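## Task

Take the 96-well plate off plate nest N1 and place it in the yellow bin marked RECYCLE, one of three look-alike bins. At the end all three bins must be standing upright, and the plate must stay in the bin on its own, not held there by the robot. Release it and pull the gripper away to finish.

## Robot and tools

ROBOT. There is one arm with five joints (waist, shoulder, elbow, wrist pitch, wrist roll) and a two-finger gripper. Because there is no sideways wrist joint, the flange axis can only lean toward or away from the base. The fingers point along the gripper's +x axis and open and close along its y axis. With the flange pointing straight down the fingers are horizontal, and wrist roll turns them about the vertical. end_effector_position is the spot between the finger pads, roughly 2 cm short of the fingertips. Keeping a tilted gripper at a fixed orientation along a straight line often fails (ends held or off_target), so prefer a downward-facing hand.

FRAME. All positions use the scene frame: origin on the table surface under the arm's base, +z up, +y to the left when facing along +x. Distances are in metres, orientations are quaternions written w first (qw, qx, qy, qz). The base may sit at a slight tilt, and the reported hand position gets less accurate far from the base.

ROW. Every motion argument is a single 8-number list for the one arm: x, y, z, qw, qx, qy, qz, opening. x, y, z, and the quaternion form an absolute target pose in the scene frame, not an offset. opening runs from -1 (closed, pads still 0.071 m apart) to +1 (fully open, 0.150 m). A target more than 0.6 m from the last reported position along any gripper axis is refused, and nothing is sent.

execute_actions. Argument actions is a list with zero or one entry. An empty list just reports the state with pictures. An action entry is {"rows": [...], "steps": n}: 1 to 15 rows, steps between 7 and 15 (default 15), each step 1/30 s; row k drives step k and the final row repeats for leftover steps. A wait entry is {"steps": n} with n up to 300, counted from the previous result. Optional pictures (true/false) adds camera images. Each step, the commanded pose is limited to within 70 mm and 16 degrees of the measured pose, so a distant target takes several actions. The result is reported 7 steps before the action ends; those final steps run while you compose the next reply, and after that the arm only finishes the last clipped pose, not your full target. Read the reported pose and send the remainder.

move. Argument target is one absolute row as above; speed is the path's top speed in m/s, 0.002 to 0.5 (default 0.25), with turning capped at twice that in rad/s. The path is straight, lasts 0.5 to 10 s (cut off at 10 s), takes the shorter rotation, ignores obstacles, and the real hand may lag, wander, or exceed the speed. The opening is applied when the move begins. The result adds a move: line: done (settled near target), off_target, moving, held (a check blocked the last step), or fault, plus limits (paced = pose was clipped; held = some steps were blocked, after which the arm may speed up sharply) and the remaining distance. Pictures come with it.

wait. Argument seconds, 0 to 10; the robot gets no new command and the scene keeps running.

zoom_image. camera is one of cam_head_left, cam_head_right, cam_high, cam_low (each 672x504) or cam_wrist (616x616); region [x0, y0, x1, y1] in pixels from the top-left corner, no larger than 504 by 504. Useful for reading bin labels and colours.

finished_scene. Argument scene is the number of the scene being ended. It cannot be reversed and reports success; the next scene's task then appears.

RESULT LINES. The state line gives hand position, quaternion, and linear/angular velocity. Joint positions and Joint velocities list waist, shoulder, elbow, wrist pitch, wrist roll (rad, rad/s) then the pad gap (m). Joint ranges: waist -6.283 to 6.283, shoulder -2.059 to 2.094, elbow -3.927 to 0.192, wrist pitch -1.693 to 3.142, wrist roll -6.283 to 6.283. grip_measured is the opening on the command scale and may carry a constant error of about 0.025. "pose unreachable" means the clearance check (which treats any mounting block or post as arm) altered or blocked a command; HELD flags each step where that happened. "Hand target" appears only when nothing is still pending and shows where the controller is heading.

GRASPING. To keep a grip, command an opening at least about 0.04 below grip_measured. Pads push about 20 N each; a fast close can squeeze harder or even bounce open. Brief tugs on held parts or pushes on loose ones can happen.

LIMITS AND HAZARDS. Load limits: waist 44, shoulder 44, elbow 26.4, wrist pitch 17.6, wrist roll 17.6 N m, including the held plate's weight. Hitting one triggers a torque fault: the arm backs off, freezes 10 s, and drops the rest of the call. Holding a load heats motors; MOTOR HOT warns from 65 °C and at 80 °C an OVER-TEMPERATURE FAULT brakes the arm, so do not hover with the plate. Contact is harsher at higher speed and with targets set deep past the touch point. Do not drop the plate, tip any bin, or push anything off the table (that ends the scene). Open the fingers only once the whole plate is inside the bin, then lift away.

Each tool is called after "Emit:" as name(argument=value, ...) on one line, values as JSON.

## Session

Emit:
execute_actions(actions=[])

Scene clock: 0.00 s of 8400.00 s.
end_effector_position=(+0.1959, -0.4153, +0.1233) grip_measured=+1.00 end_effector_quat_wxyz=(+0.953, +0.224, +0.081, -0.185) end_effector_velocity=(-0.000, +0.000, -0.000) end_effector_angular_velocity=(+0.000, +0.000, -0.000)
Joint positions: [-1.397  0.431 -0.848  0.915 -1.027  0.15 ]
Joint velocities: [-0.  0.  0. -0.  0.  0.]
Hand target: +0.196, -0.415, +0.123; +0.953, +0.224, +0.081, -0.185

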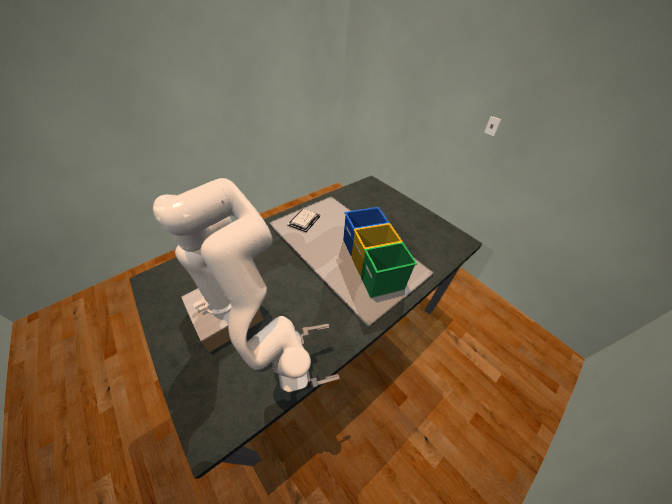

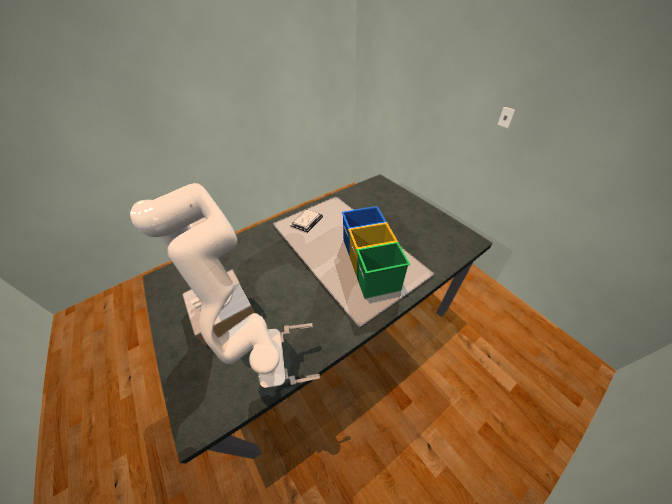

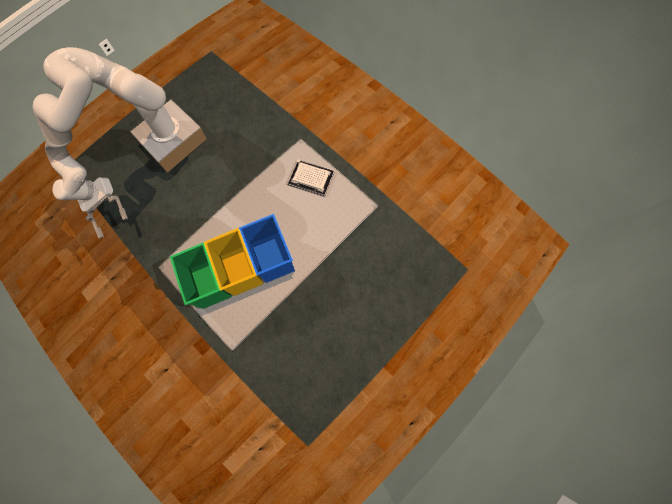

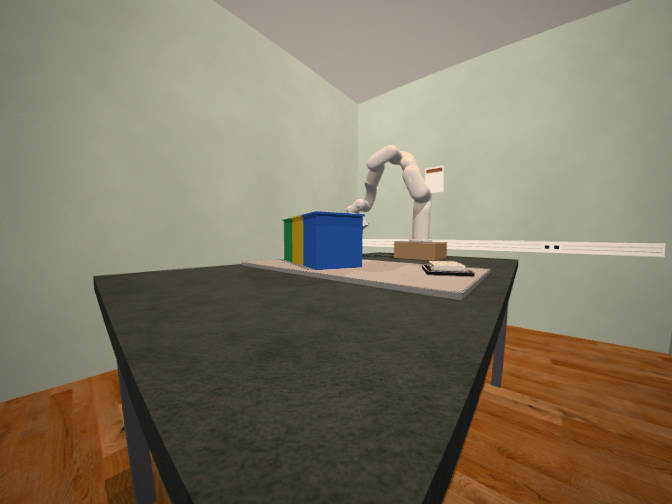

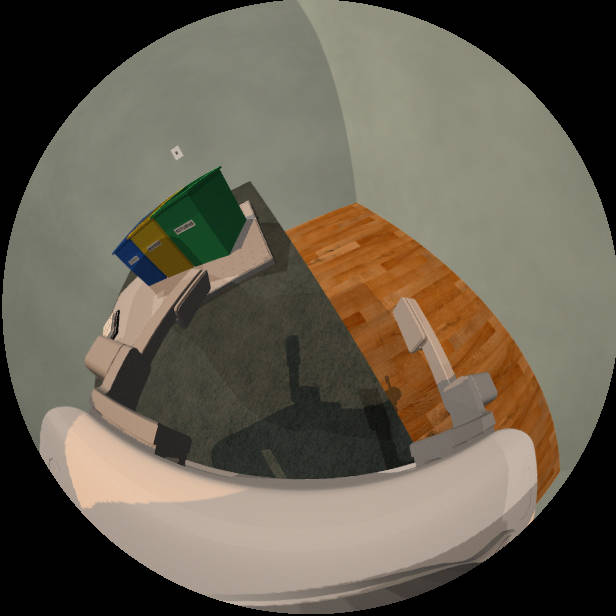

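Emit:
move(target=[0.40,0.0,0.30,1,0,0,0,1], speed=0.35)

Emit:
move(target=[0.50,0.37,0.11,0.966,0,0,0.259,1])

Scene clock: 2.53 s of 8400.00 s.
end_effector_position=(+0.3995, +0.0009, +0.3004) grip_measured=+1.00 end_effector_quat_wxyz=(+1.000, -0.007, +0.001, +0.000) end_effector_velocity=(+0.002, +0.001, +0.002) end_effector_angular_velocity=(-0.000, -0.005, -0.003)
Joint positions: [ 0.005 -0.636 -0.182  0.825 -0.009  0.15 ]
Joint velocities: [ 0.006  0.006 -0.005 -0.006  0.009  0.   ]
Hand target: +0.400, +0.001, +0.301; +1.000, -0.007, +0.000, +0.000
Off the commanded pose: 0.001 m, 1 deg.
Kept back: nothing.
move: done; limits=paced

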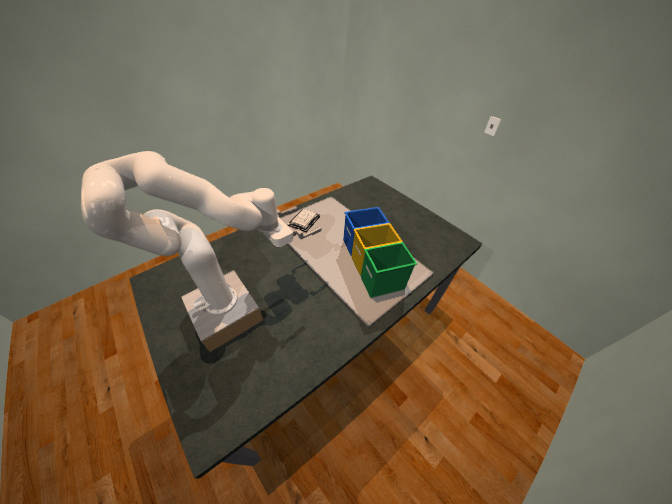

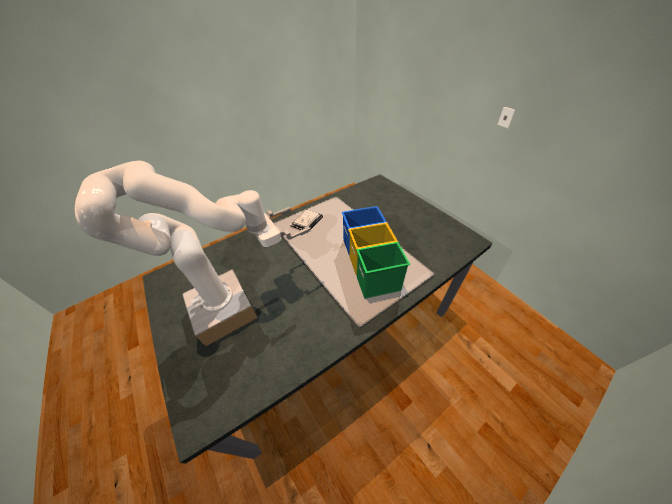

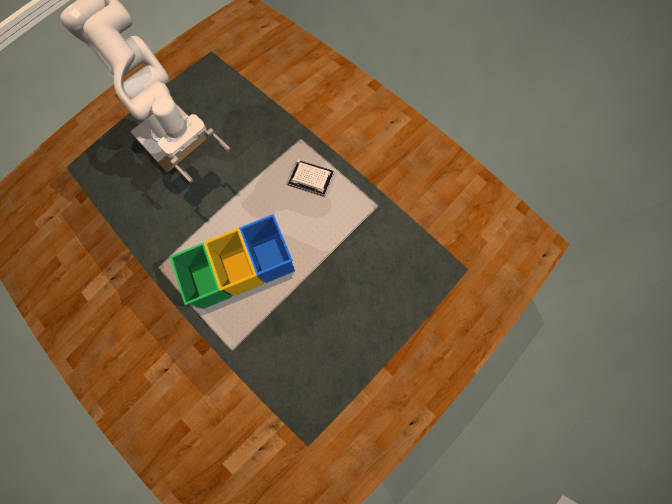

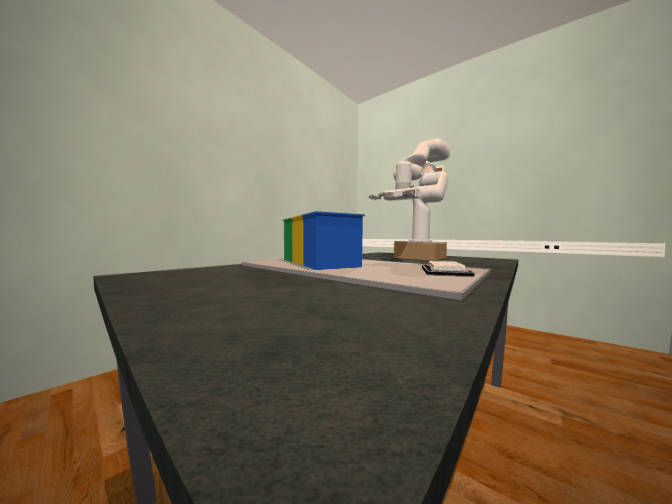

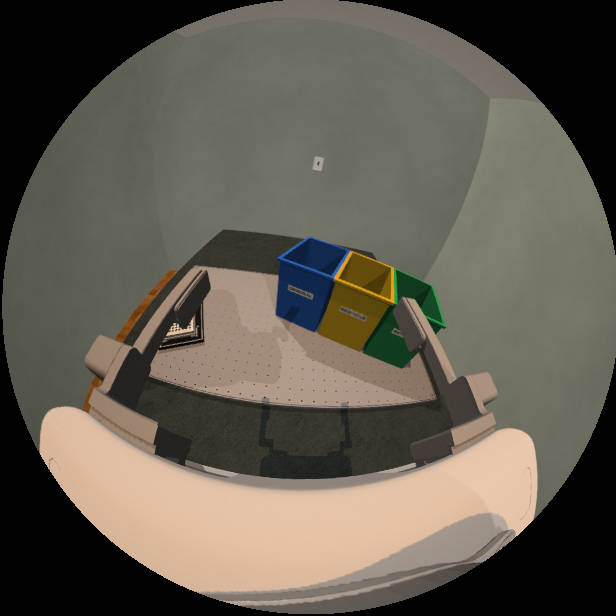

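Scene clock: 4.90 s of 8400.00 s.
end_effector_position=(+0.4990, +0.3704, +0.1094) grip_measured=+1.00 end_effector_quat_wxyz=(+0.966, -0.007, -0.003, +0.259) end_effector_velocity=(+0.001, +0.001, -0.001) end_effector_angular_velocity=(-0.001, +0.001, -0.000)
Joint positions: [ 0.687  0.649 -0.974  0.319  0.15   0.15 ]
Joint velocities: [ 0.     0.006 -0.006  0.002  0.001  0.   ]
Hand target: +0.499, +0.371, +0.109; +0.966, -0.007, -0.003, +0.259
Off the commanded pose: 0.001 m, 1 deg.
Kept back: nothing.
move: done

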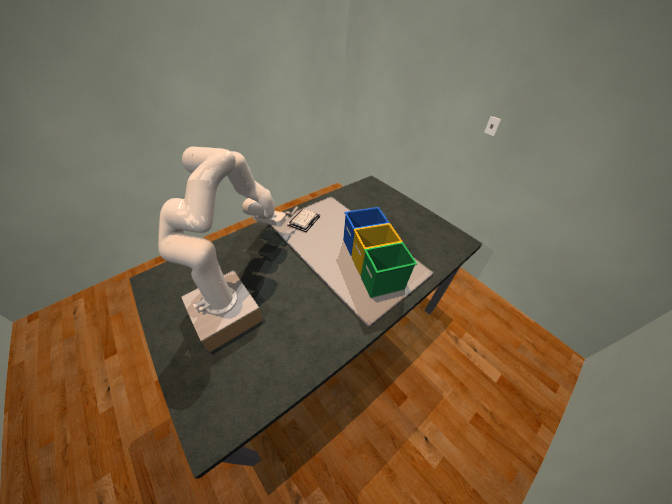

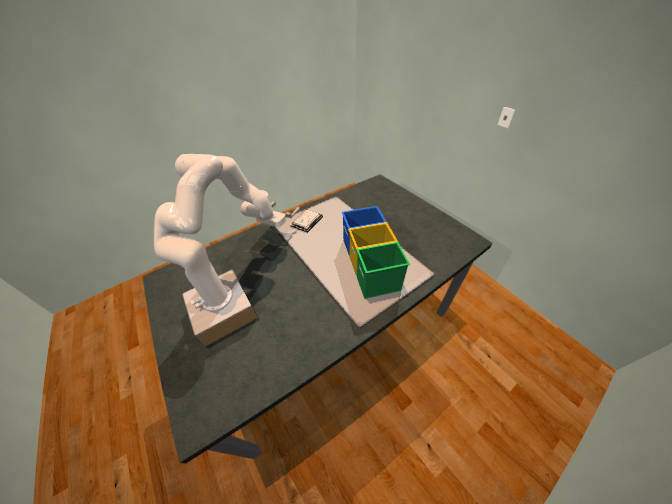

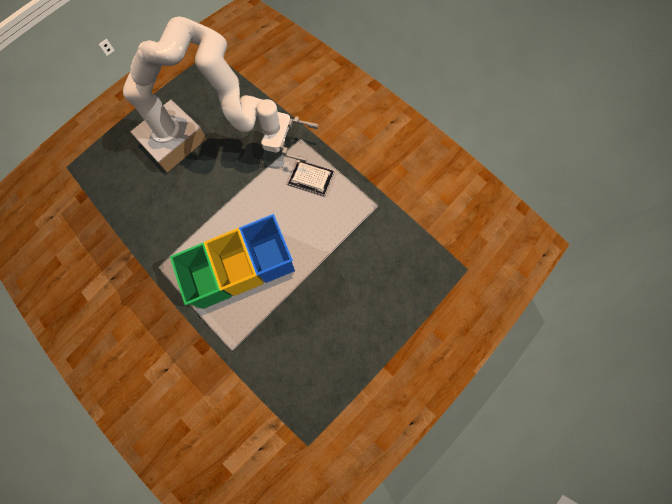

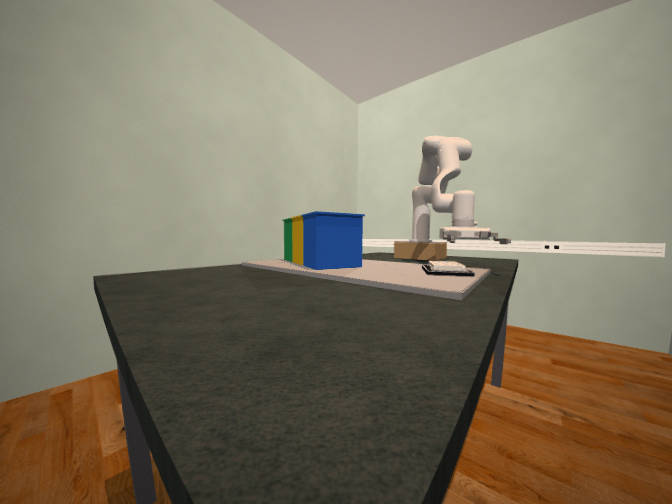

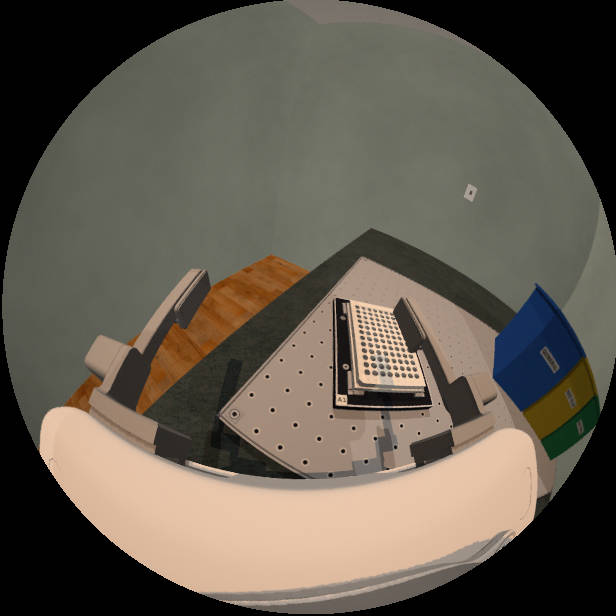

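Emit:
move(target=[0.57,0.345,0.07,0.985,0,0,0.174,1], speed=0.12)

Scene clock: 6.33 s of 8400.00 s.
end_effector_position=(+0.5699, +0.3452, +0.0702) grip_measured=+1.00 end_effector_quat_wxyz=(+0.985, -0.007, -0.003, +0.174) end_effector_velocity=(+0.001, -0.001, -0.002) end_effector_angular_velocity=(-0.001, +0.002, -0.003)
Joint positions: [ 0.613  0.854 -1.221  0.362  0.25   0.15 ]
Joint velocities: [-0.002  0.006 -0.007  0.003  0.001  0.   ]
Hand target: +0.570, +0.345, +0.070; +0.985, -0.007, -0.003, +0.174
Off the commanded pose: 0.000 m, 1 deg.
Kept back: nothing.
move: done

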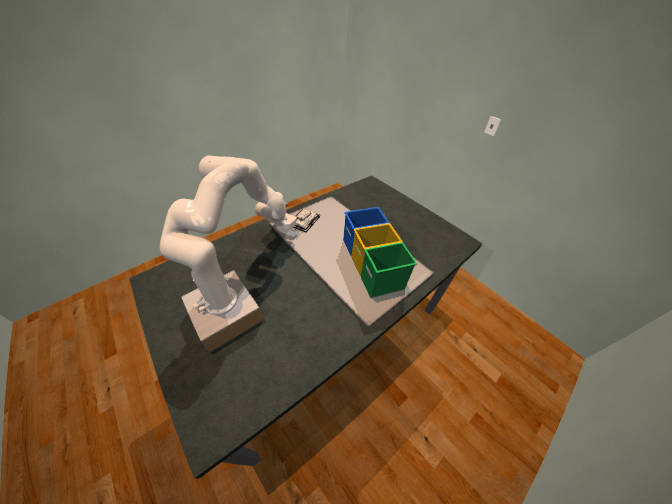

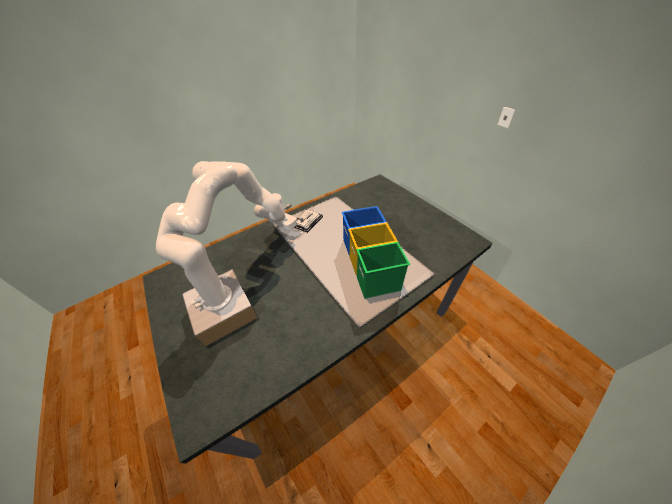

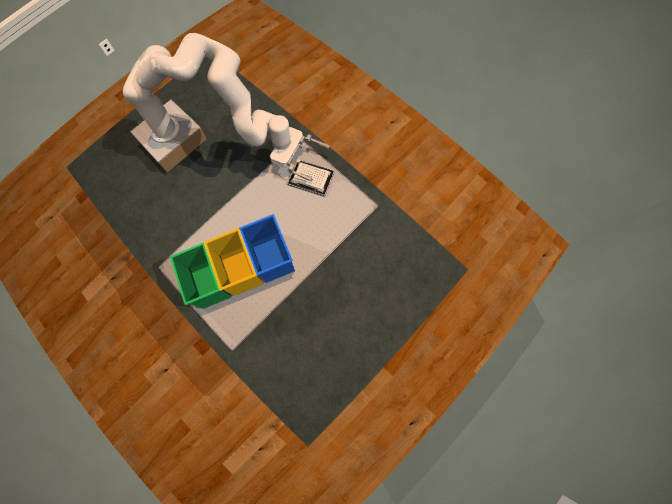

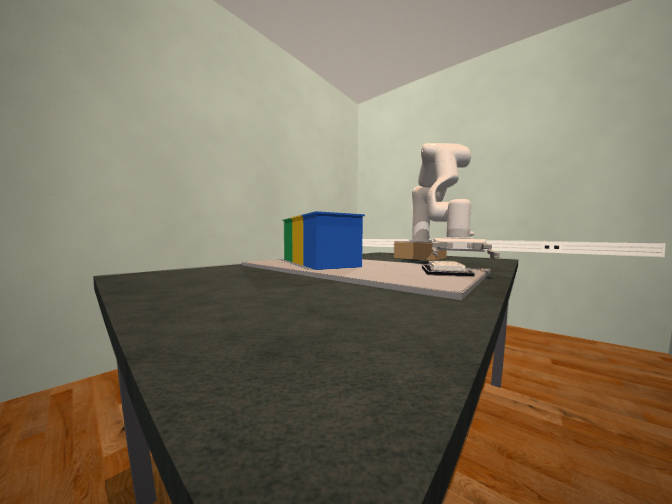

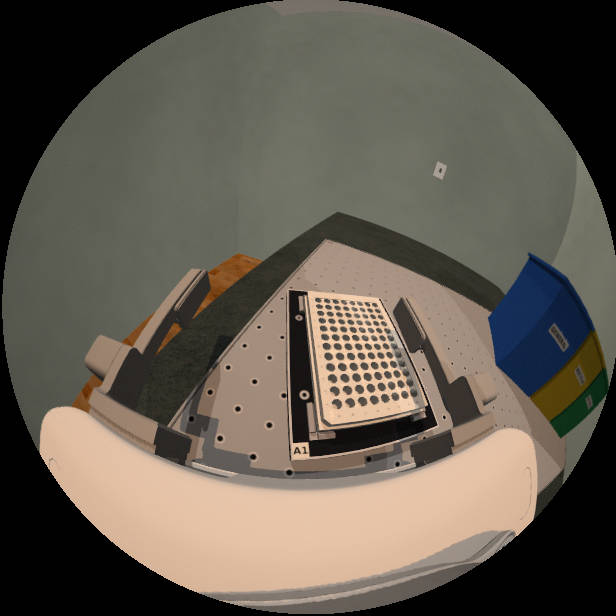

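Emit:
move(target=[0.582,0.305,0.065,0.972,0,0,0.235,1], speed=0.08)

Scene clock: 7.70 s of 8400.00 s.
end_effector_position=(+0.5820, +0.3053, +0.0651) grip_measured=+1.00 end_effector_quat_wxyz=(+0.972, -0.007, -0.002, +0.235) end_effector_velocity=(+0.000, -0.000, +0.000) end_effector_angular_velocity=(-0.000, +0.000, +0.011)
Joint positions: [ 0.5    0.846 -1.175  0.326  0.013  0.15 ]
Joint velocities: [-0.004 -0.001 -0.     0.001 -0.015  0.   ]
Hand target: +0.582, +0.305, +0.065; +0.972, -0.008, -0.002, +0.235
Off the commanded pose: 0.000 m, 1 deg.
Kept back: nothing.
move: done

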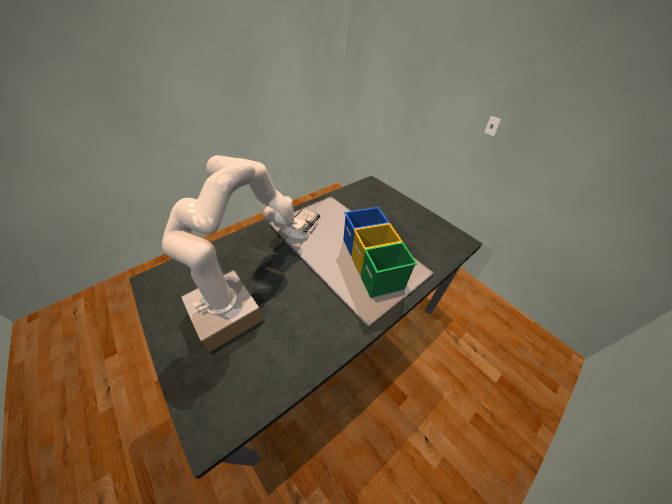

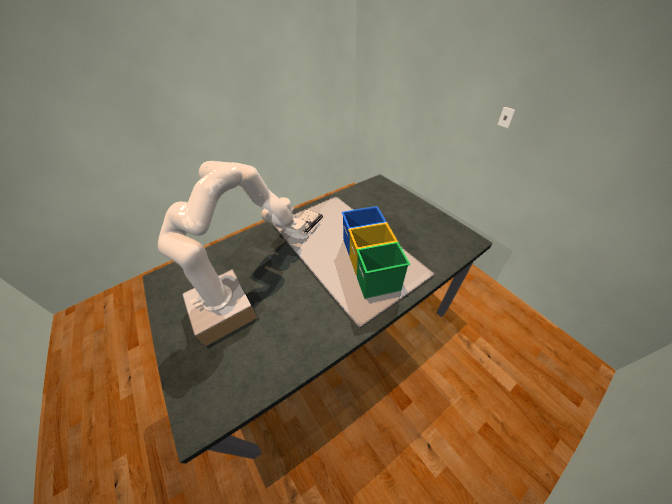

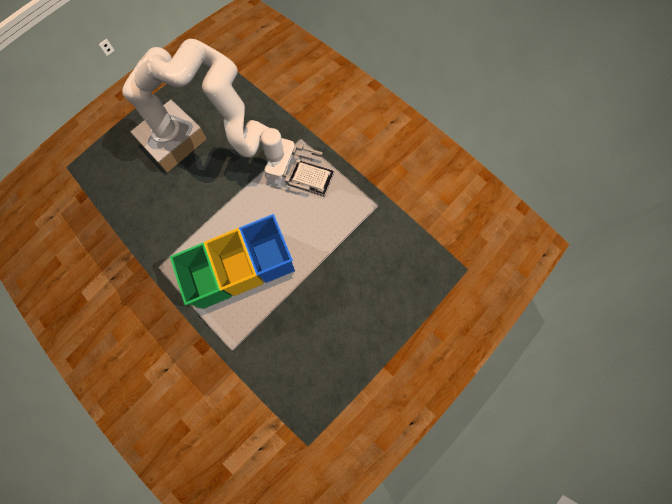

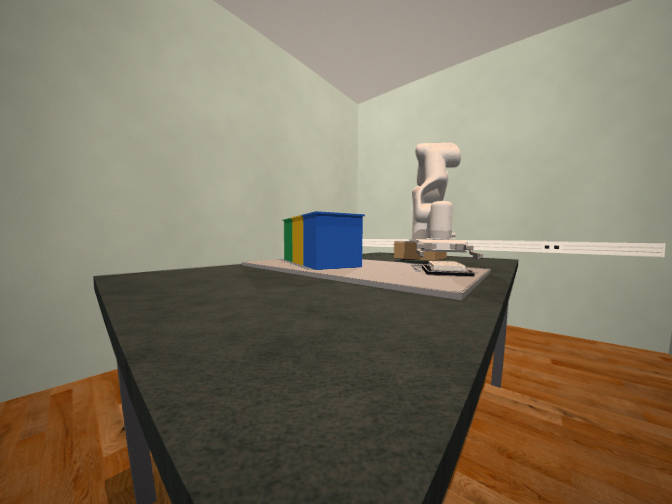

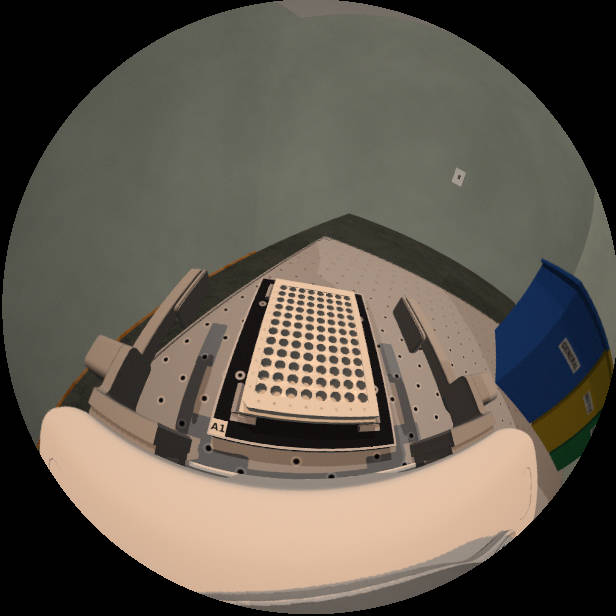

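Good. Slightly forward, descend, close.

Emit:
move(target=[0.59,0.307,0.04,0.975,0,0,0.222,0.45], speed=0.04)

Emit:
move(target=[0.59,0.307,0.04,0.975,0,0,0.222,-0.85])

Scene clock: 8.93 s of 8400.00 s.
end_effector_position=(+0.5900, +0.3070, +0.0402) grip_measured=+0.45 end_effector_quat_wxyz=(+0.975, -0.007, -0.002, +0.222) end_effector_velocity=(+0.002, +0.000, +0.000) end_effector_angular_velocity=(+0.002, -0.003, -0.003)
Joint positions: [ 0.504  0.934 -1.249  0.312  0.043  0.128]
Joint velocities: [-0.001  0.005 -0.008 -0.001  0.003 -0.   ]
Hand target: +0.590, +0.307, +0.040; +0.975, -0.007, -0.002, +0.222
Off the commanded pose: 0.000 m, 1 deg.
Kept back: nothing.
move: done

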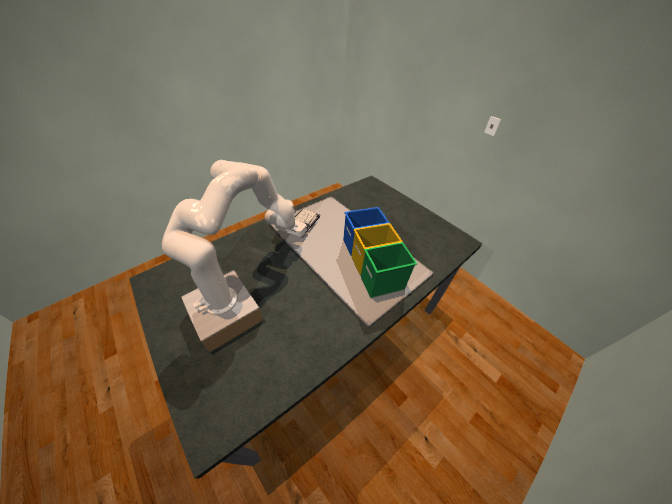

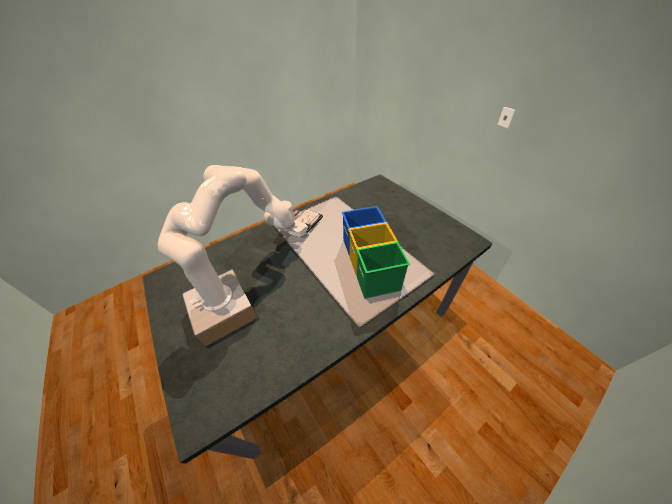

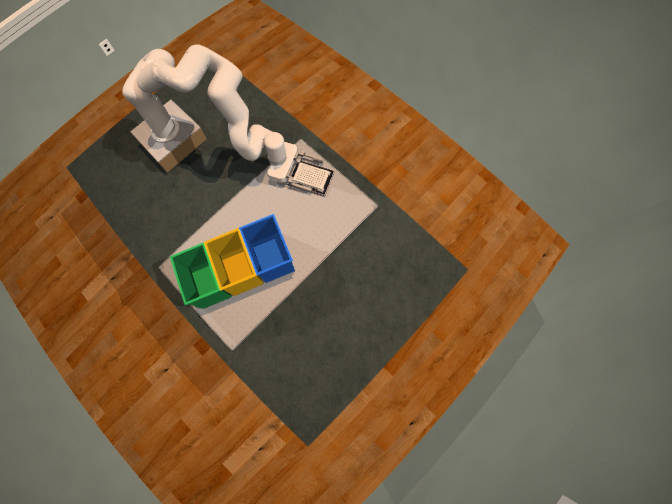

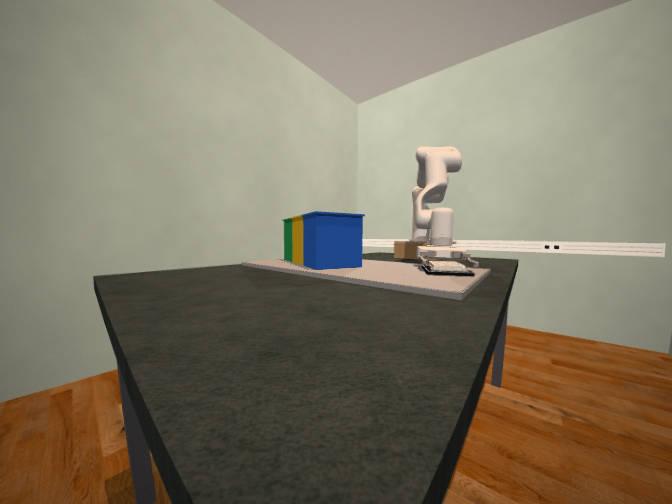

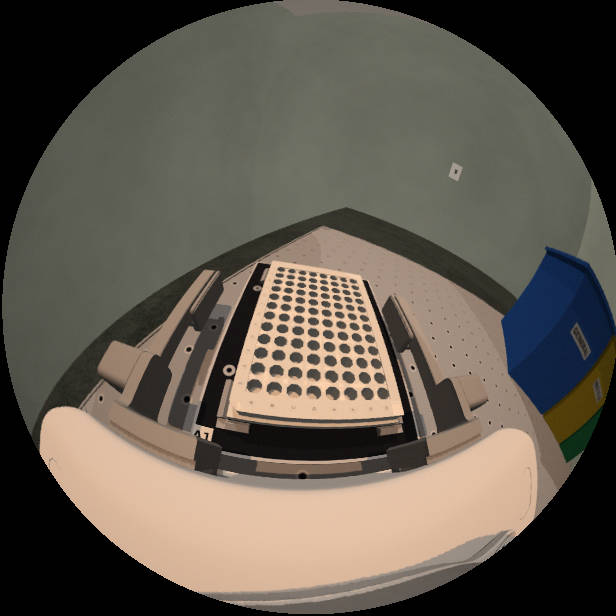

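Scene clock: 9.63 s of 8400.00 s.
end_effector_position=(+0.5927, +0.3023, +0.0406) grip_measured=-0.66 end_effector_quat_wxyz=(+0.976, -0.007, -0.003, +0.216) end_effector_velocity=(-0.000, -0.001, -0.001) end_effector_angular_velocity=(-0.001, +0.001, -0.001)
Joint positions: [ 0.497  0.934 -1.25   0.312  0.049  0.084]
Joint velocities: [-0.001  0.001 -0.     0.     0.     0.   ]
Hand target: +0.590, +0.307, +0.040; +0.975, -0.007, -0.002, +0.222
Off the commanded pose: 0.005 m, 1 deg.
Kept back: nothing.
move: off_target

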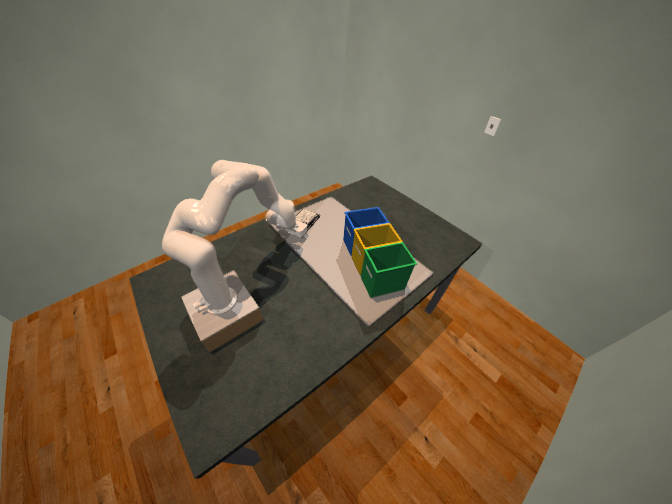

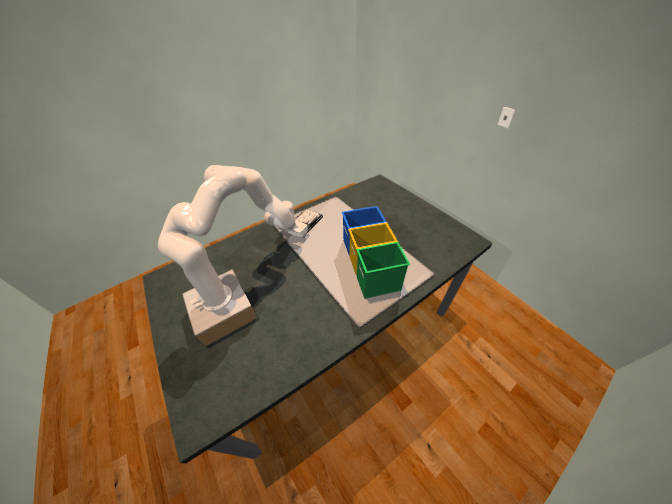

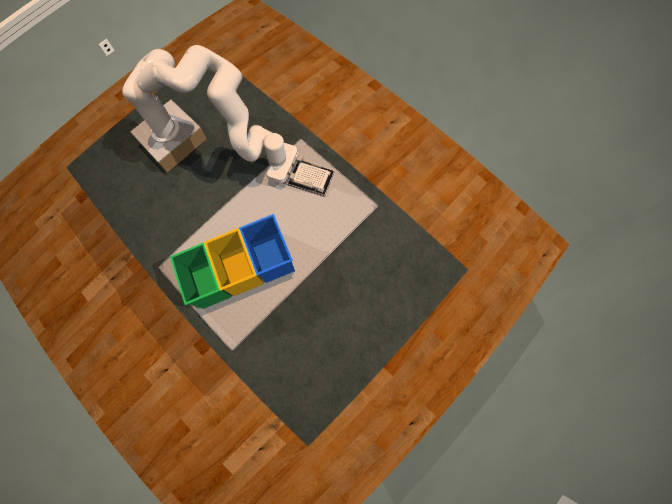

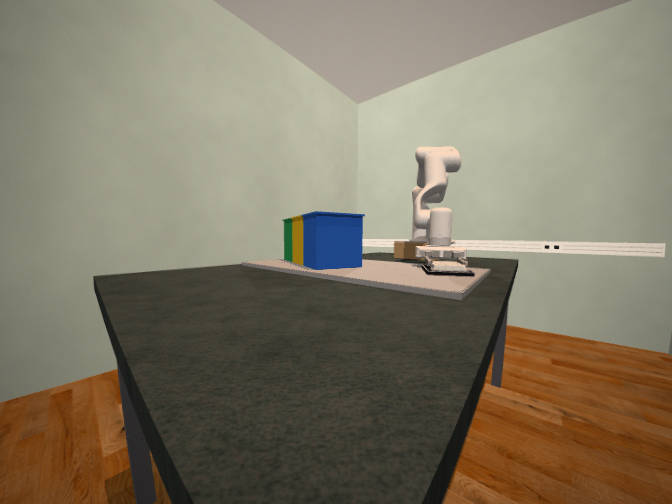

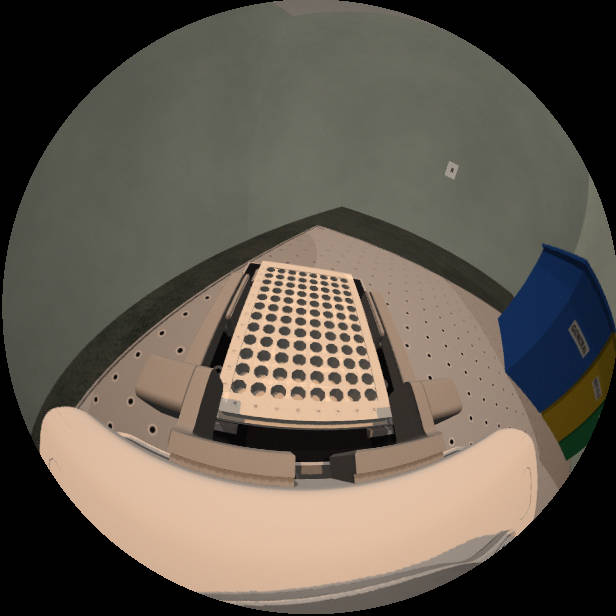

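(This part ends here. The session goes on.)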